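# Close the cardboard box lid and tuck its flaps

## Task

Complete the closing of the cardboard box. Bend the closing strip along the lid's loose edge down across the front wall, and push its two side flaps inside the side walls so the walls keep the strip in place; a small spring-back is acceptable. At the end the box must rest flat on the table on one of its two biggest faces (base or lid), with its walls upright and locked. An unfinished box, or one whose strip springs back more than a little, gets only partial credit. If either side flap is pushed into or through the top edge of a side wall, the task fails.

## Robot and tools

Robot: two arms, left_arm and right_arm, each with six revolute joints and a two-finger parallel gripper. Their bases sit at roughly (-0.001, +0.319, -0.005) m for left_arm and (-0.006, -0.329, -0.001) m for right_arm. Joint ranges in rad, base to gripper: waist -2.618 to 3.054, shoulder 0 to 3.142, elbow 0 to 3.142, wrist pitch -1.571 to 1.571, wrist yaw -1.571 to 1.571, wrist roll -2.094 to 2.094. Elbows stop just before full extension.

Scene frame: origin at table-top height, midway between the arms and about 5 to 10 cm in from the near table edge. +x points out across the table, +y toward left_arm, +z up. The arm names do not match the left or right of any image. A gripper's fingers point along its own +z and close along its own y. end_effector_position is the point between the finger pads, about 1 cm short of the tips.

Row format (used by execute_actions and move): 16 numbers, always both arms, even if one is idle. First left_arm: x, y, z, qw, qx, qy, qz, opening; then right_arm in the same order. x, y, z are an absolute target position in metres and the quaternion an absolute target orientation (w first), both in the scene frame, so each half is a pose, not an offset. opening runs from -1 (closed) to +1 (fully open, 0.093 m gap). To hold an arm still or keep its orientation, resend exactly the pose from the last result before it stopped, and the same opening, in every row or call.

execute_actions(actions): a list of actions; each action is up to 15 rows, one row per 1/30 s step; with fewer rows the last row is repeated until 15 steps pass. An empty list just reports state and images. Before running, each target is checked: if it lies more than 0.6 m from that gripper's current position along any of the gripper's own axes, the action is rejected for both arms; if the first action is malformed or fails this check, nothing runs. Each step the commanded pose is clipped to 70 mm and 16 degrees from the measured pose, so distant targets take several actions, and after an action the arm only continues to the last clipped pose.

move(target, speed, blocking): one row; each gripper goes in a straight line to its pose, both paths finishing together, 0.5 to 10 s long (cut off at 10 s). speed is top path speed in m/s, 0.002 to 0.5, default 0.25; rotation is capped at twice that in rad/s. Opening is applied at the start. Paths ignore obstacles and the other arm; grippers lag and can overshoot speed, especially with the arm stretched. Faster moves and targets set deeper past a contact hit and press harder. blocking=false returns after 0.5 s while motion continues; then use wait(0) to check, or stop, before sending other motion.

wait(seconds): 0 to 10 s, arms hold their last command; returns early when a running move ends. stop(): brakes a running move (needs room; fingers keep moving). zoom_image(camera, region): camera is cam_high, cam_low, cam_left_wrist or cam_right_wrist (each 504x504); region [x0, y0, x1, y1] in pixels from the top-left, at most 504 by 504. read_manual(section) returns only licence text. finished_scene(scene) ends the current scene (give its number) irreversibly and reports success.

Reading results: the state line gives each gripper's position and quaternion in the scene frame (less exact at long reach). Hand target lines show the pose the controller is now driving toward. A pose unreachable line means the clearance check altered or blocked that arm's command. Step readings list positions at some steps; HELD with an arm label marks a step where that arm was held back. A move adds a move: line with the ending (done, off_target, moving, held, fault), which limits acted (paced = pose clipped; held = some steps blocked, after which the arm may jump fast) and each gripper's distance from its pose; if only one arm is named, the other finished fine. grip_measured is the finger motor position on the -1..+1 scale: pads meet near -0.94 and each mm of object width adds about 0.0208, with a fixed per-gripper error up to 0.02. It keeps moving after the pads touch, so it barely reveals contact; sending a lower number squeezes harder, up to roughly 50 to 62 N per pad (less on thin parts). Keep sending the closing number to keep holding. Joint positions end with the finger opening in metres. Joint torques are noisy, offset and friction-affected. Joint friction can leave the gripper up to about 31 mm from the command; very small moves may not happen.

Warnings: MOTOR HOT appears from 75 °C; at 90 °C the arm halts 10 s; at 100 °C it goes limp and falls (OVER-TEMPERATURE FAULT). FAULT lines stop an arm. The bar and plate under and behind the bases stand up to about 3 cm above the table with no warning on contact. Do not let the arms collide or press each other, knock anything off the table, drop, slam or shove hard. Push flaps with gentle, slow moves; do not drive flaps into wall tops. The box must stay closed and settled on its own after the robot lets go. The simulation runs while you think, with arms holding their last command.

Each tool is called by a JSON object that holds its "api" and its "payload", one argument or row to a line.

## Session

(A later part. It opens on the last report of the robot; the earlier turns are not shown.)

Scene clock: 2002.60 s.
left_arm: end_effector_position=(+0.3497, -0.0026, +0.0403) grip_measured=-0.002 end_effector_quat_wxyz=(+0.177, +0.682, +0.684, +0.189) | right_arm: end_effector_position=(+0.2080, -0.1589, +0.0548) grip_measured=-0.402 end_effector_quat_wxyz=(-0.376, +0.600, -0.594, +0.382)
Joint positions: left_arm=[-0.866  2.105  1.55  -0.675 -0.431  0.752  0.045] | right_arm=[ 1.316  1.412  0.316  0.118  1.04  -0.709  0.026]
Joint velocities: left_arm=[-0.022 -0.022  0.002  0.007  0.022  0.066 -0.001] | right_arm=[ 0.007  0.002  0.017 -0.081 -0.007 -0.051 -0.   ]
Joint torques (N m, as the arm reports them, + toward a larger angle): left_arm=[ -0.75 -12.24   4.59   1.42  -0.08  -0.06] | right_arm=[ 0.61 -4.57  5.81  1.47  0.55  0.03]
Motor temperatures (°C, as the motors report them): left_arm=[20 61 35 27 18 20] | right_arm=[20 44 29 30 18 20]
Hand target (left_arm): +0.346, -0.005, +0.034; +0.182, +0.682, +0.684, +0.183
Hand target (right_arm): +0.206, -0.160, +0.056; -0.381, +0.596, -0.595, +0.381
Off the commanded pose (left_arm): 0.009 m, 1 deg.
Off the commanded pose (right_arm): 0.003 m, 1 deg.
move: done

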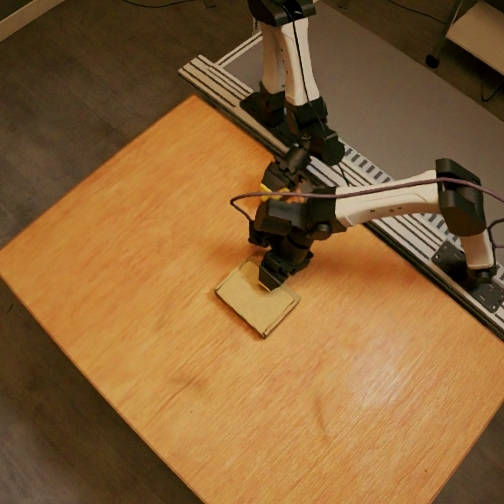

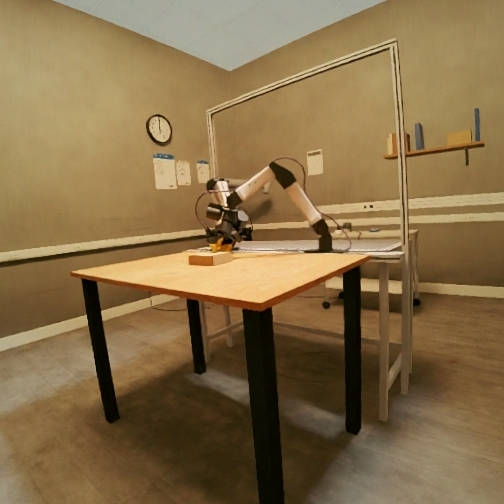

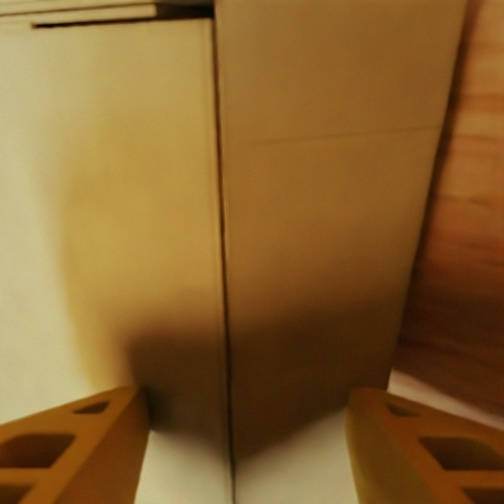

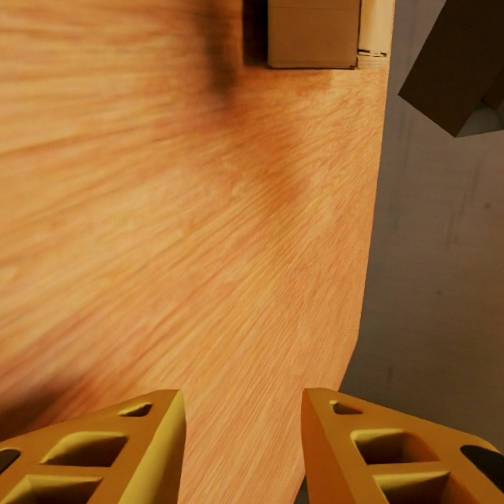

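{"api": "move", "payload": {
  "target": [0.347,-0.006,0.030,0.2302,0.6686,0.6686,0.2302,-0.15, 0.205,-0.160,0.056,0.380,-0.596,0.596,-0.380,-0.40],
  "speed": 0.03
}}

Scene clock: 2013.13 s.
left_arm: end_effector_position=(+0.3535, -0.0047, +0.0385) grip_measured=-0.148 end_effector_quat_wxyz=(+0.232, +0.659, +0.674, +0.237) | right_arm: end_effector_position=(+0.2075, -0.1606, +0.0537) grip_measured=-0.402 end_effector_quat_wxyz=(-0.374, +0.599, -0.596, +0.383)
Joint positions: left_arm=[-0.901  2.072  1.417 -0.47  -0.552  0.752  0.038] | right_arm=[ 1.316  1.412  0.316  0.105  1.041 -0.698  0.026]
Joint velocities: left_arm=[-0.007 -0.007  0.007  0.066 -0.037 -0.066 -0.   ] | right_arm=[-0.017 -0.002 -0.012  0.007  0.007 -0.007 -0.   ]
Joint torques (N m, as the arm reports them, + toward a larger angle): left_arm=[ -0.7  -11.92   4.43   1.45  -0.06   0.08] | right_arm=[ 0.75 -4.48  6.24  1.41  0.53 -0.01]
Motor temperatures (°C, as the motors report them): left_arm=[20 61 35 28 18 20] | right_arm=[20 43 29 29 18 20]
Hand target (left_arm): +0.347, -0.006, +0.030; +0.230, +0.668, +0.669, +0.230
Hand target (right_arm): +0.205, -0.160, +0.056; -0.380, +0.596, -0.596, +0.380
Off the commanded pose (left_arm): 0.011 m, 1 deg.
Off the commanded pose (right_arm): 0.003 m, 1 deg.
move: off_target (left_arm)

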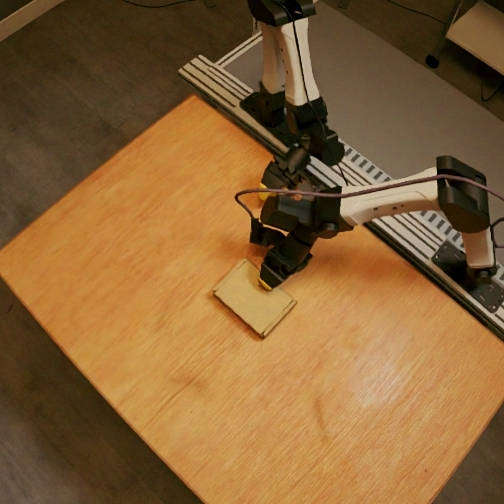

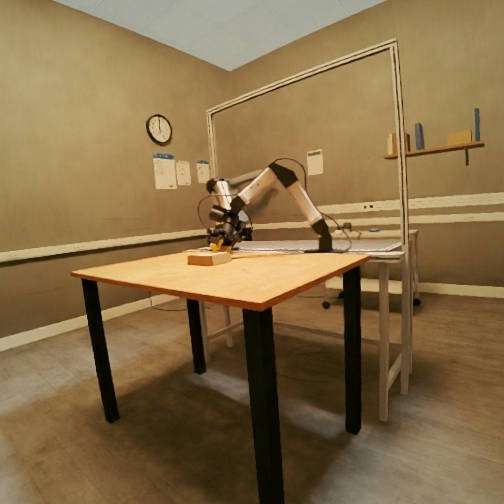

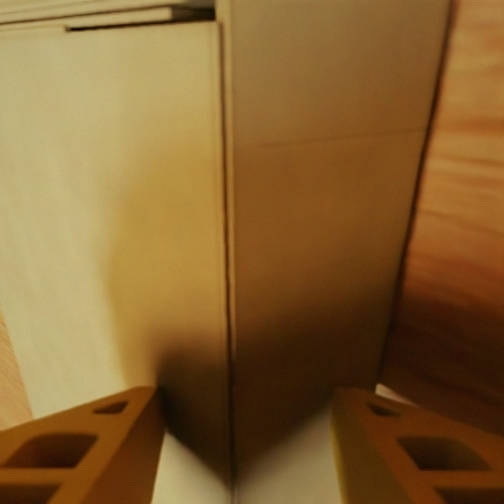

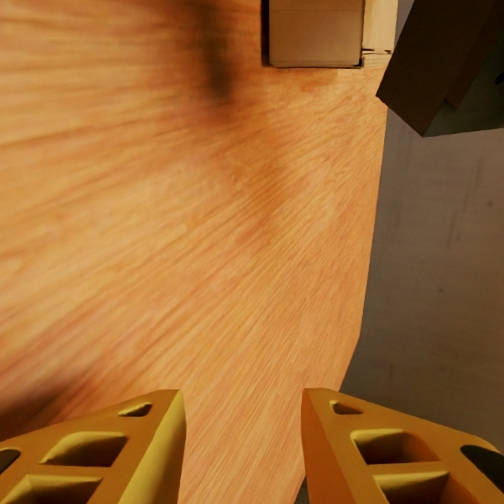

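{"api": "move", "payload": {
  "target": [0.350,-0.006,0.029,0.2706,0.6533,0.6533,0.2706,-0.28, 0.205,-0.160,0.056,0.380,-0.596,0.596,-0.380,-0.40],
  "speed": 0.03
}}

Scene clock: 2020.20 s.
left_arm: end_effector_position=(+0.3574, -0.0053, +0.0384) grip_measured=-0.278 end_effector_quat_wxyz=(+0.275, +0.641, +0.660, +0.279) | right_arm: end_effector_position=(+0.2075, -0.1606, +0.0537) grip_measured=-0.402 end_effector_quat_wxyz=(-0.373, +0.599, -0.596, +0.383)
Joint positions: left_arm=[-0.925  2.06   1.319 -0.29  -0.655  0.78   0.032] | right_arm=[ 1.316  1.412  0.316  0.105  1.041 -0.698  0.026]
Joint velocities: left_arm=[ 0.007 -0.022 -0.022  0.022 -0.066  0.051  0.   ] | right_arm=[-0.017 -0.017 -0.002 -0.051 -0.037 -0.007  0.   ]
Joint torques (N m, as the arm reports them, + toward a larger angle): left_arm=[ -0.61 -11.69   4.42   1.55  -0.05   0.11] | right_arm=[ 0.79 -4.44  6.26  1.41  0.53  0.  ]
Motor temperatures (°C, as the motors report them): left_arm=[20 61 35 28 18 20] | right_arm=[20 43 29 29 18 20]
Hand target (left_arm): +0.350, -0.005, +0.029; +0.270, +0.653, +0.654, +0.271
Hand target (right_arm): +0.205, -0.160, +0.056; -0.380, +0.596, -0.596, +0.380
Off the commanded pose (left_arm): 0.012 m, 2 deg.
Off the commanded pose (right_arm): 0.003 m, 1 deg.
move: off_target (left_arm)

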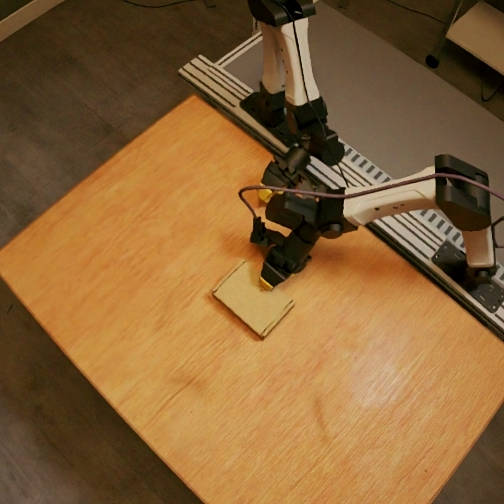

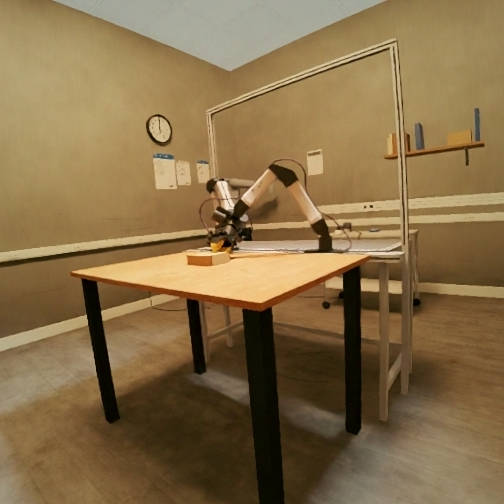

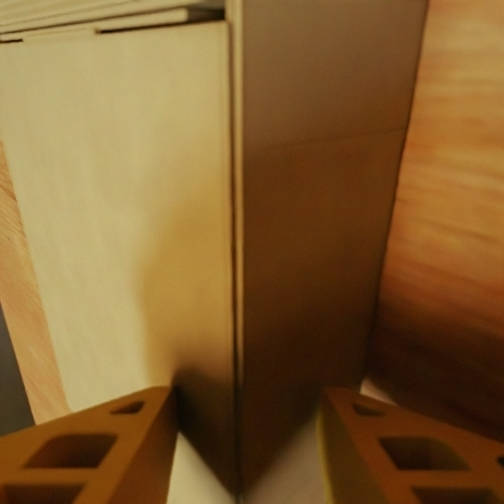

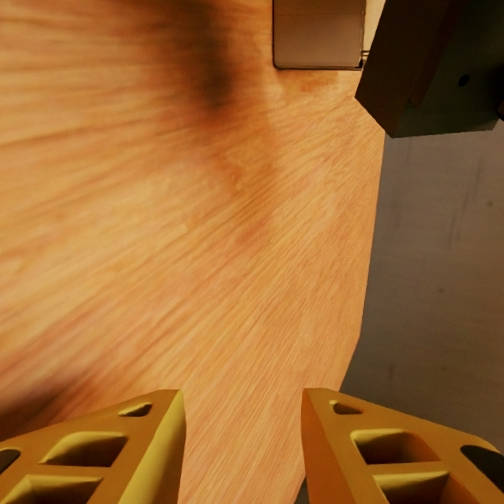

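{"api": "execute_actions", "payload": {
  "actions": [
    [[0.350,-0.006,0.029,0.2706,0.6533,0.6533,0.2706,-0.33, 0.205,-0.160,0.056,0.380,-0.596,0.596,-0.380,-0.40]],
    [[0.350,-0.006,0.029,0.2706,0.6533,0.6533,0.2706,-0.38, 0.205,-0.160,0.056,0.380,-0.596,0.596,-0.380,-0.40]],
    [[0.350,-0.006,0.029,0.2706,0.6533,0.6533,0.2706,-0.42, 0.205,-0.160,0.056,0.380,-0.596,0.596,-0.380,-0.40]]
  ]
}}

Scene clock: 2030.57 s.
left_arm: end_effector_position=(+0.3583, -0.0064, +0.0395) grip_measured=-0.416 end_effector_quat_wxyz=(+0.279, +0.640, +0.659, +0.280) | right_arm: end_effector_position=(+0.2075, -0.1607, +0.0536) grip_measured=-0.402 end_effector_quat_wxyz=(-0.373, +0.599, -0.596, +0.383)
Joint positions: left_arm=[-0.926  2.06   1.318 -0.28  -0.659  0.784  0.025] | right_arm=[ 1.316  1.412  0.316  0.104  1.041 -0.697  0.026]
Joint velocities: left_arm=[-0.007 -0.017  0.007  0.066  0.007 -0.007 -0.   ] | right_arm=[-0.007 -0.002  0.007  0.022  0.022  0.007  0.   ]
Joint torques (N m, as the arm reports them, + toward a larger angle): left_arm=[ -0.67 -11.54   4.63   1.5   -0.01   0.09] | right_arm=[ 0.79 -4.45  6.19  1.41  0.53  0.  ]
Motor temperatures (°C, as the motors report them): left_arm=[20 61 34 29 18 20] | right_arm=[20 42 29 28 18 20]
Hand target (left_arm): +0.350, -0.006, +0.029; +0.270, +0.653, +0.653, +0.271
Hand target (right_arm): +0.205, -0.160, +0.056; -0.380, +0.596, -0.596, +0.380
Off the commanded pose (left_arm): 0.013 m, 2 deg.
Off the commanded pose (right_arm): 0.003 m, 1 deg.
Step readings (end_effector_position; steps 1 to 15: 1st action; 16 to 30: 2nd action; 31 to 45: 3rd action):
0: left_arm (+0.3574, -0.0055, +0.0384) | right_arm (+0.2075, -0.1606, +0.0537)
1: left_arm (+0.3576, -0.0055, +0.0386) | right_arm (+0.2075, -0.1606, +0.0537)
2: left_arm (+0.3578, -0.0056, +0.0388) | right_arm (+0.2075, -0.1606, +0.0537)
4: left_arm (+0.3579, -0.0056, +0.0390) | right_arm (+0.2075, -0.1606, +0.0537)
8: left_arm (+0.3579, -0.0056, +0.0390) | right_arm (+0.2075, -0.1607, +0.0536)
15: left_arm (+0.3579, -0.0056, +0.0390) | right_arm (+0.2075, -0.1607, +0.0536)
16: left_arm (+0.3579, -0.0056, +0.0390) | right_arm (+0.2075, -0.1607, +0.0536)
17: left_arm (+0.3580, -0.0056, +0.0390) | right_arm (+0.2075, -0.1607, +0.0536)
19: left_arm (+0.3581, -0.0059, +0.0392) | right_arm (+0.2075, -0.1607, +0.0536)
23: left_arm (+0.3581, -0.0059, +0.0392) | right_arm (+0.2075, -0.1607, +0.0536)
30: left_arm (+0.3581, -0.0059, +0.0392) | right_arm (+0.2075, -0.1607, +0.0536)
31: left_arm (+0.3582, -0.0059, +0.0392) | right_arm (+0.2075, -0.1607, +0.0536)
32: left_arm (+0.3581, -0.0062, +0.0393) | right_arm (+0.2075, -0.1607, +0.0536)
34: left_arm (+0.3583, -0.0064, +0.0395) | right_arm (+0.2075, -0.1607, +0.0536)
38: left_arm (+0.3583, -0.0064, +0.0395) | right_arm (+0.2075, -0.1607, +0.0536)
45: end_effector_position above

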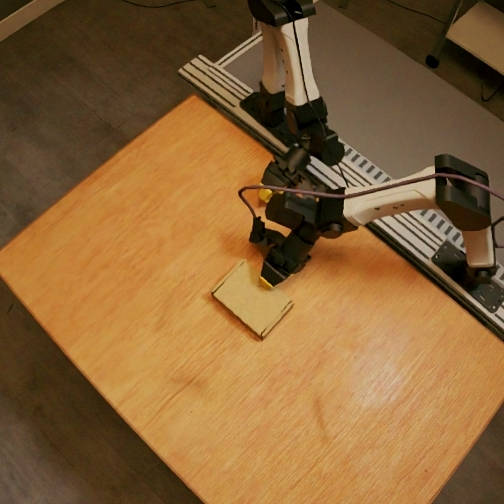

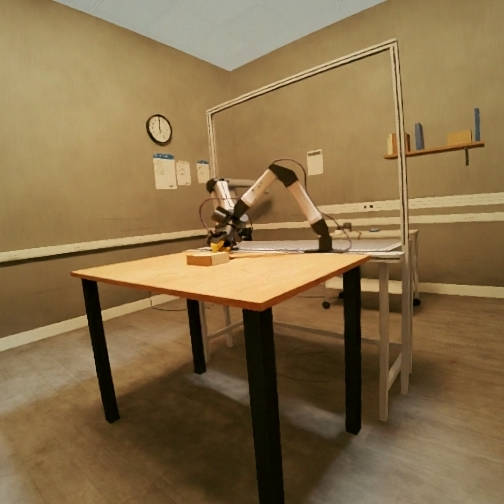

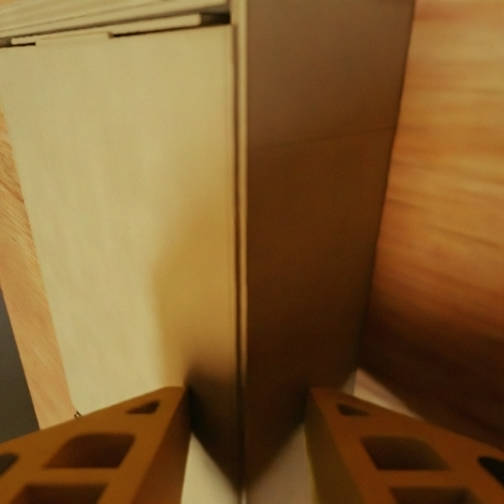

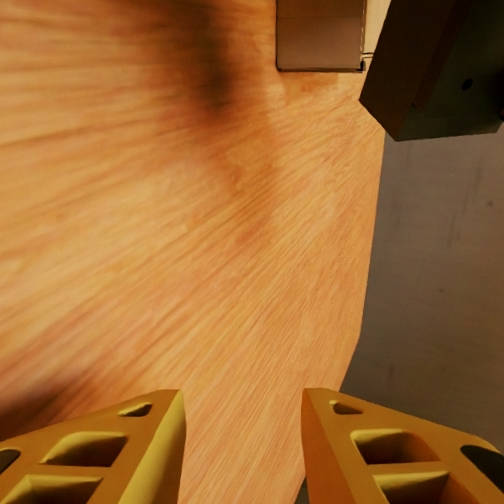

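{"api": "execute_actions", "payload": {
  "actions": [
    [[0.352,-0.006,0.034,0.2706,0.6533,0.6533,0.2706,-0.30, 0.205,-0.160,0.056,0.380,-0.596,0.596,-0.380,-0.40]],
    [[0.354,-0.006,0.038,0.2706,0.6533,0.6533,0.2706,-0.1, 0.205,-0.160,0.056,0.380,-0.596,0.596,-0.380,-0.40]],
    [[0.354,-0.006,0.040,0.2706,0.6533,0.6533,0.2706,0.1, 0.205,-0.160,0.056,0.380,-0.596,0.596,-0.380,-0.40]]
  ]
}}

{"api": "zoom_image", "payload": {
  "camera": "cam_low",
  "region": [180, 225, 260, 280]
}}

Scene clock: 2039.30 s.
left_arm: end_effector_position=(+0.3554, -0.0071, +0.0365) grip_measured=+0.098 end_effector_quat_wxyz=(+0.272, +0.649, +0.656, +0.273) | right_arm: end_effector_position=(+0.2075, -0.1607, +0.0536) grip_measured=-0.402 end_effector_quat_wxyz=(-0.373, +0.599, -0.596, +0.383)
Joint positions: left_arm=[-0.926  2.06   1.318 -0.292 -0.639  0.793  0.05 ] | right_arm=[ 1.316  1.412  0.316  0.104  1.041 -0.697  0.026]
Joint velocities: left_arm=[-0.007 -0.007  0.012 -0.051  0.066 -0.022 -0.001] | right_arm=[ 0.002 -0.017  0.012  0.022 -0.007 -0.007 -0.001]
Joint torques (N m, as the arm reports them, + toward a larger angle): left_arm=[ -0.14 -12.75   6.77   1.23  -0.17   0.1 ] | right_arm=[ 0.74 -4.45  6.22  1.41  0.53  0.01]
Motor temperatures (°C, as the motors report them): left_arm=[20 61 34 29 18 20] | right_arm=[20 42 29 28 18 20]
Hand target (left_arm): +0.354, -0.006, +0.040; +0.271, +0.653, +0.653, +0.271
Hand target (right_arm): +0.205, -0.160, +0.056; -0.380, +0.596, -0.596, +0.380
Off the commanded pose (left_arm): 0.004 m, 1 deg.
Off the commanded pose (right_arm): 0.003 m, 1 deg.
Step readings (end_effector_position; steps 1 to 15: 1st action; 16 to 30: 2nd action; 31 to 45: 3rd action):
0: left_arm (+0.3583, -0.0064, +0.0395) | right_arm (+0.2075, -0.1607, +0.0536)
1: left_arm (+0.3583, -0.0065, +0.0395) | right_arm (+0.2075, -0.1607, +0.0536)
2: left_arm (+0.3582, -0.0067, +0.0394) | right_arm (+0.2075, -0.1607, +0.0536)
4: left_arm (+0.3581, -0.0069, +0.0392) | right_arm (+0.2075, -0.1607, +0.0536)
8: left_arm (+0.3580, -0.0069, +0.0392) | right_arm (+0.2075, -0.1607, +0.0536)
15: left_arm (+0.3580, -0.0069, +0.0392) | right_arm (+0.2075, -0.1607, +0.0536)
16: left_arm (+0.3579, -0.0071, +0.0391) | right_arm (+0.2075, -0.1607, +0.0536)
17: left_arm (+0.3576, -0.0073, +0.0387) | right_arm (+0.2075, -0.1607, +0.0536)
19: left_arm (+0.3570, -0.0075, +0.0381) | right_arm (+0.2075, -0.1607, +0.0536)
23: left_arm (+0.3565, -0.0079, +0.0376) | right_arm (+0.2075, -0.1607, +0.0536)
30: left_arm (+0.3562, -0.0081, +0.0373) | right_arm (+0.2075, -0.1607, +0.0536)
31: left_arm (+0.3562, -0.0080, +0.0373) | right_arm (+0.2075, -0.1607, +0.0536)
32: left_arm (+0.3560, -0.0078, +0.0371) | right_arm (+0.2075, -0.1607, +0.0536)
34: left_arm (+0.3558, -0.0075, +0.0369) | right_arm (+0.2075, -0.1607, +0.0536)
38: left_arm (+0.3556, -0.0072, +0.0367) | right_arm (+0.2075, -0.1607, +0.0536)
45: end_effector_position above

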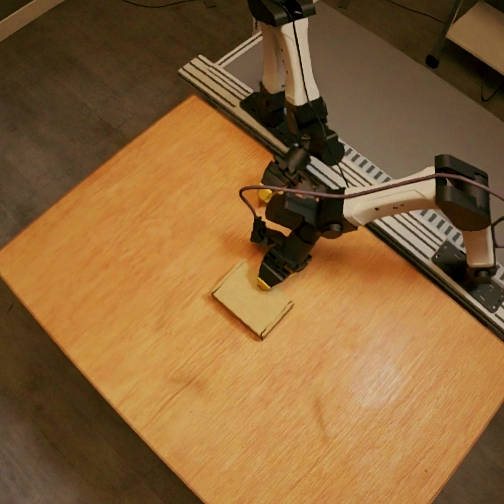

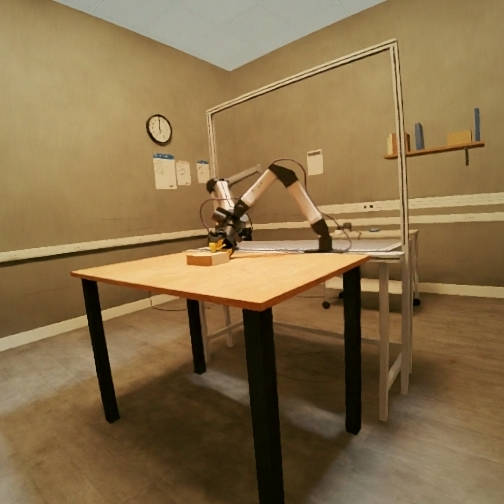

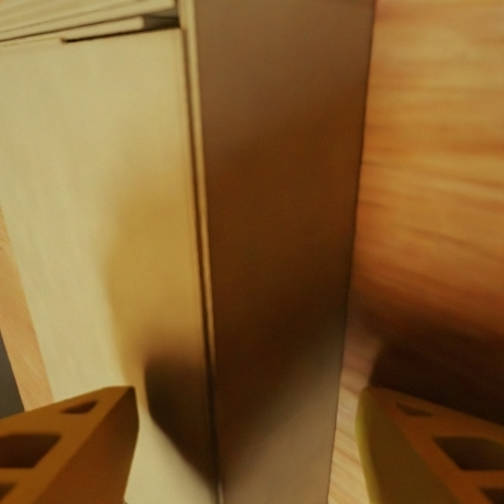

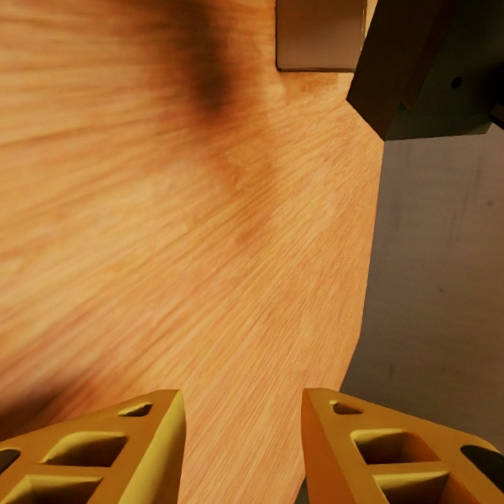

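Region (180, 225, 260, 280) of cam_low's 504x504 image, scaled by 6.300, with more detail than that image has; it fills the top 346 rows of this view, and the rest is white.

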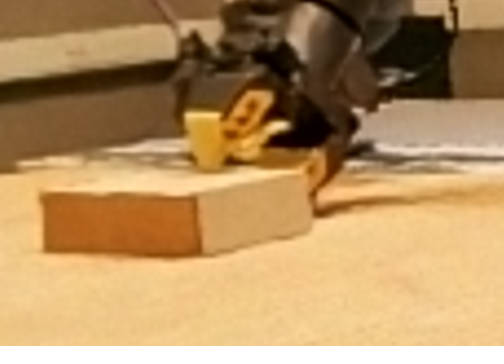

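{"api": "move", "payload": {
  "target": [0.31,-0.006,0.095,0.2706,0.6533,0.6533,0.2706,0.1, 0.205,-0.175,0.056,0.380,-0.596,0.596,-0.380,-0.40],
  "speed": 0.05
}}

{"api": "move", "payload": {
  "target": [0.33,0.16,0.09,0,0,0.866,-0.5,0.1, 0.205,-0.19,0.056,0.380,-0.596,0.596,-0.380,-0.40],
  "speed": 0.25
}}

Scene clock: 2048.17 s.
left_arm: end_effector_position=(+0.3103, -0.0018, +0.0797) grip_measured=+0.098 end_effector_quat_wxyz=(+0.256, +0.660, +0.652, +0.272) | right_arm: end_effector_position=(+0.2044, -0.1723, +0.0556) grip_measured=-0.402 end_effector_quat_wxyz=(-0.378, +0.598, -0.595, +0.382)
Joint positions: left_arm=[-1.014  1.915  1.318 -0.529 -0.669  0.702  0.05 ] | right_arm=[ 1.312  1.339  0.267  0.104  1.04  -0.717  0.026]
Joint velocities: left_arm=[-0.002  0.012 -0.022 -0.007 -0.022  0.007 -0.   ] | right_arm=[ 0.007 -0.007  0.002 -0.051 -0.051  0.007  0.001]
Joint torques (N m, as the arm reports them, + toward a larger angle): left_arm=[ -0.78 -12.02   9.2    1.13  -0.33  -0.04] | right_arm=[-0.99 -4.1   5.57  1.62  0.41 -0.16]
Motor temperatures (°C, as the motors report them): left_arm=[20 62 35 28 18 20] | right_arm=[20 42 29 28 18 20]
Hand target (left_arm): +0.310, -0.007, +0.095; +0.271, +0.653, +0.653, +0.270
Hand target (right_arm): +0.205, -0.175, +0.056; -0.380, +0.596, -0.596, +0.380
Off the commanded pose (left_arm): 0.016 m, 2 deg.
Off the commanded pose (right_arm): 0.003 m, 0 deg.
move: off_target (left_arm)

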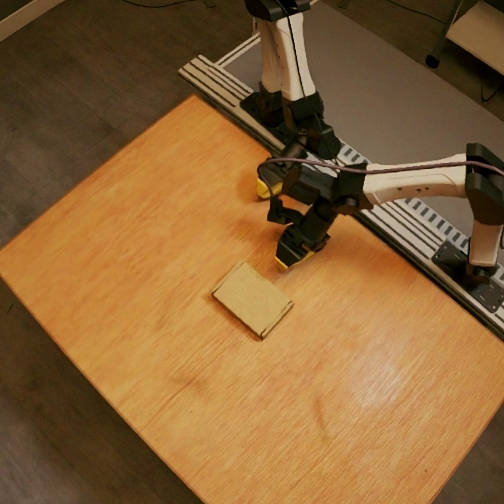

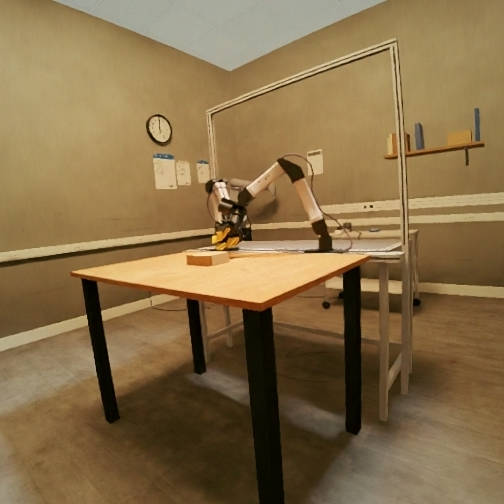

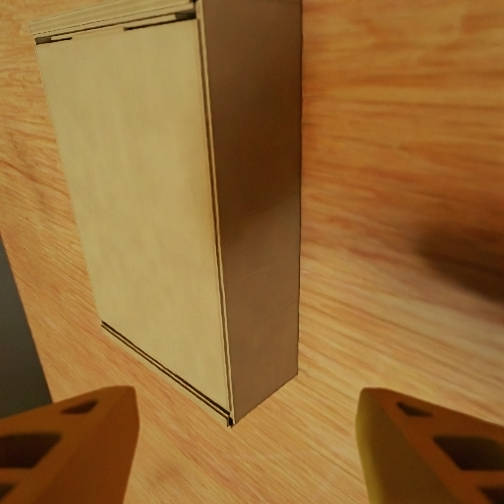

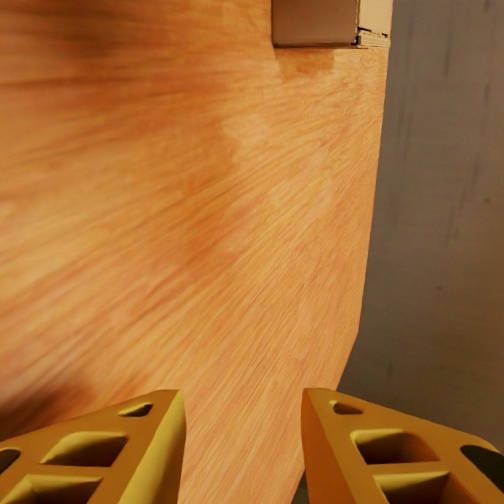

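Scene clock: 2053.20 s.
left_arm: end_effector_position=(+0.3340, +0.1579, +0.0924) grip_measured=+0.098 end_effector_quat_wxyz=(+0.016, +0.015, +0.870, -0.492) | right_arm: end_effector_position=(+0.2040, -0.1889, +0.0546) grip_measured=-0.402 end_effector_quat_wxyz=(-0.373, +0.601, -0.594, +0.384)
Joint positions: left_arm=[-0.03   1.839  1.172 -0.769  1.015 -0.088  0.05 ] | right_arm=[ 1.278  1.251  0.21   0.104  1.02  -0.766  0.026]
Joint velocities: left_arm=[ 0.007  0.002  0.012 -0.066 -0.037 -0.022  0.001] | right_arm=[-0.017 -0.002 -0.007  0.007  0.022 -0.081 -0.   ]
Joint torques (N m, as the arm reports them, + toward a larger angle): left_arm=[ 0.21 -8.71  4.6   0.55  0.54  0.01] | right_arm=[-1.03 -3.52  5.78  1.78  0.38 -0.18]
Motor temperatures (°C, as the motors report them): left_arm=[20 61 35 28 18 20] | right_arm=[20 41 29 28 18 20]
Hand target (left_arm): +0.326, +0.159, +0.087; -0.003, +0.000, +0.868, -0.497
Hand target (right_arm): +0.205, -0.190, +0.056; -0.380, +0.596, -0.597, +0.380
Off the commanded pose (left_arm): 0.005 m, 3 deg.
Off the commanded pose (right_arm): 0.002 m, 1 deg.
move: off_target (left_arm)

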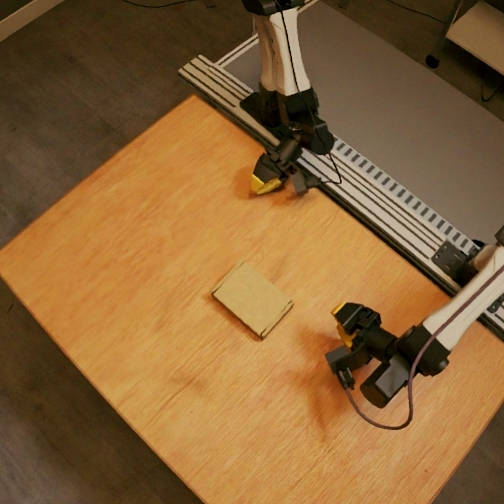

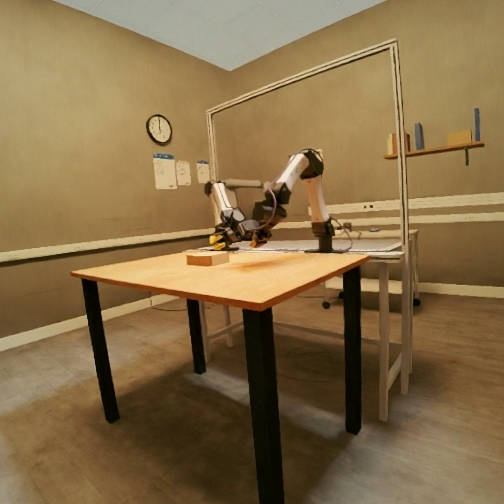

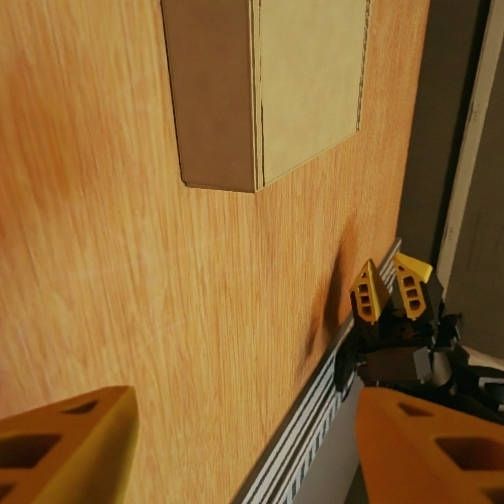

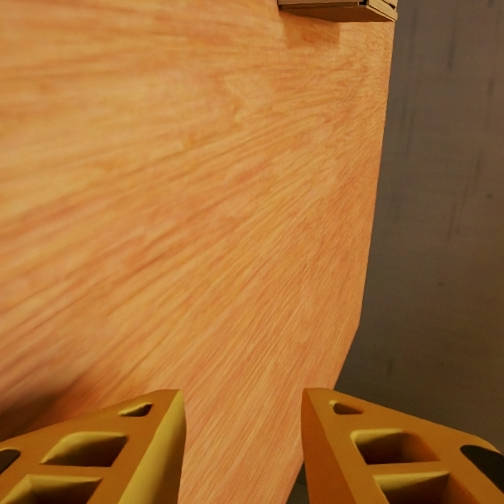

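{"api": "zoom_image", "payload": {
  "camera": "cam_left_wrist",
  "region": [160, 130, 290, 210]
}}

{"api": "zoom_image", "payload": {
  "camera": "cam_high",
  "region": [200, 250, 310, 350]
}}

Region (160, 130, 290, 210) of cam_left_wrist's 504x504 image, scaled by 3.877, with more detail than that image has; it fills the top 310 rows of this view, and the rest is white.

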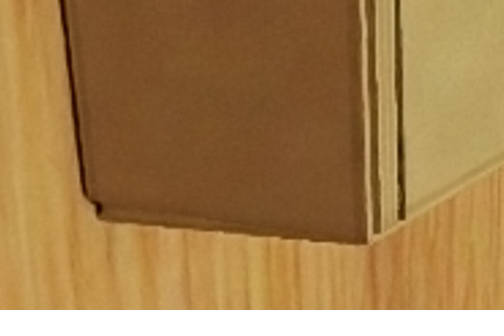

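Region (200, 250, 310, 350) of cam_high's 504x504 image, scaled by 4.582, with more detail than that image has; it fills the top 458 rows of this view, and the rest is white.

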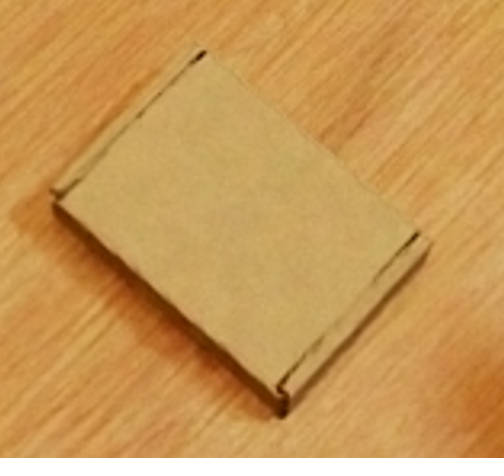

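{"api": "finished_scene", "payload": {
  "scene": 1
}}

The scene is finished: the task was done.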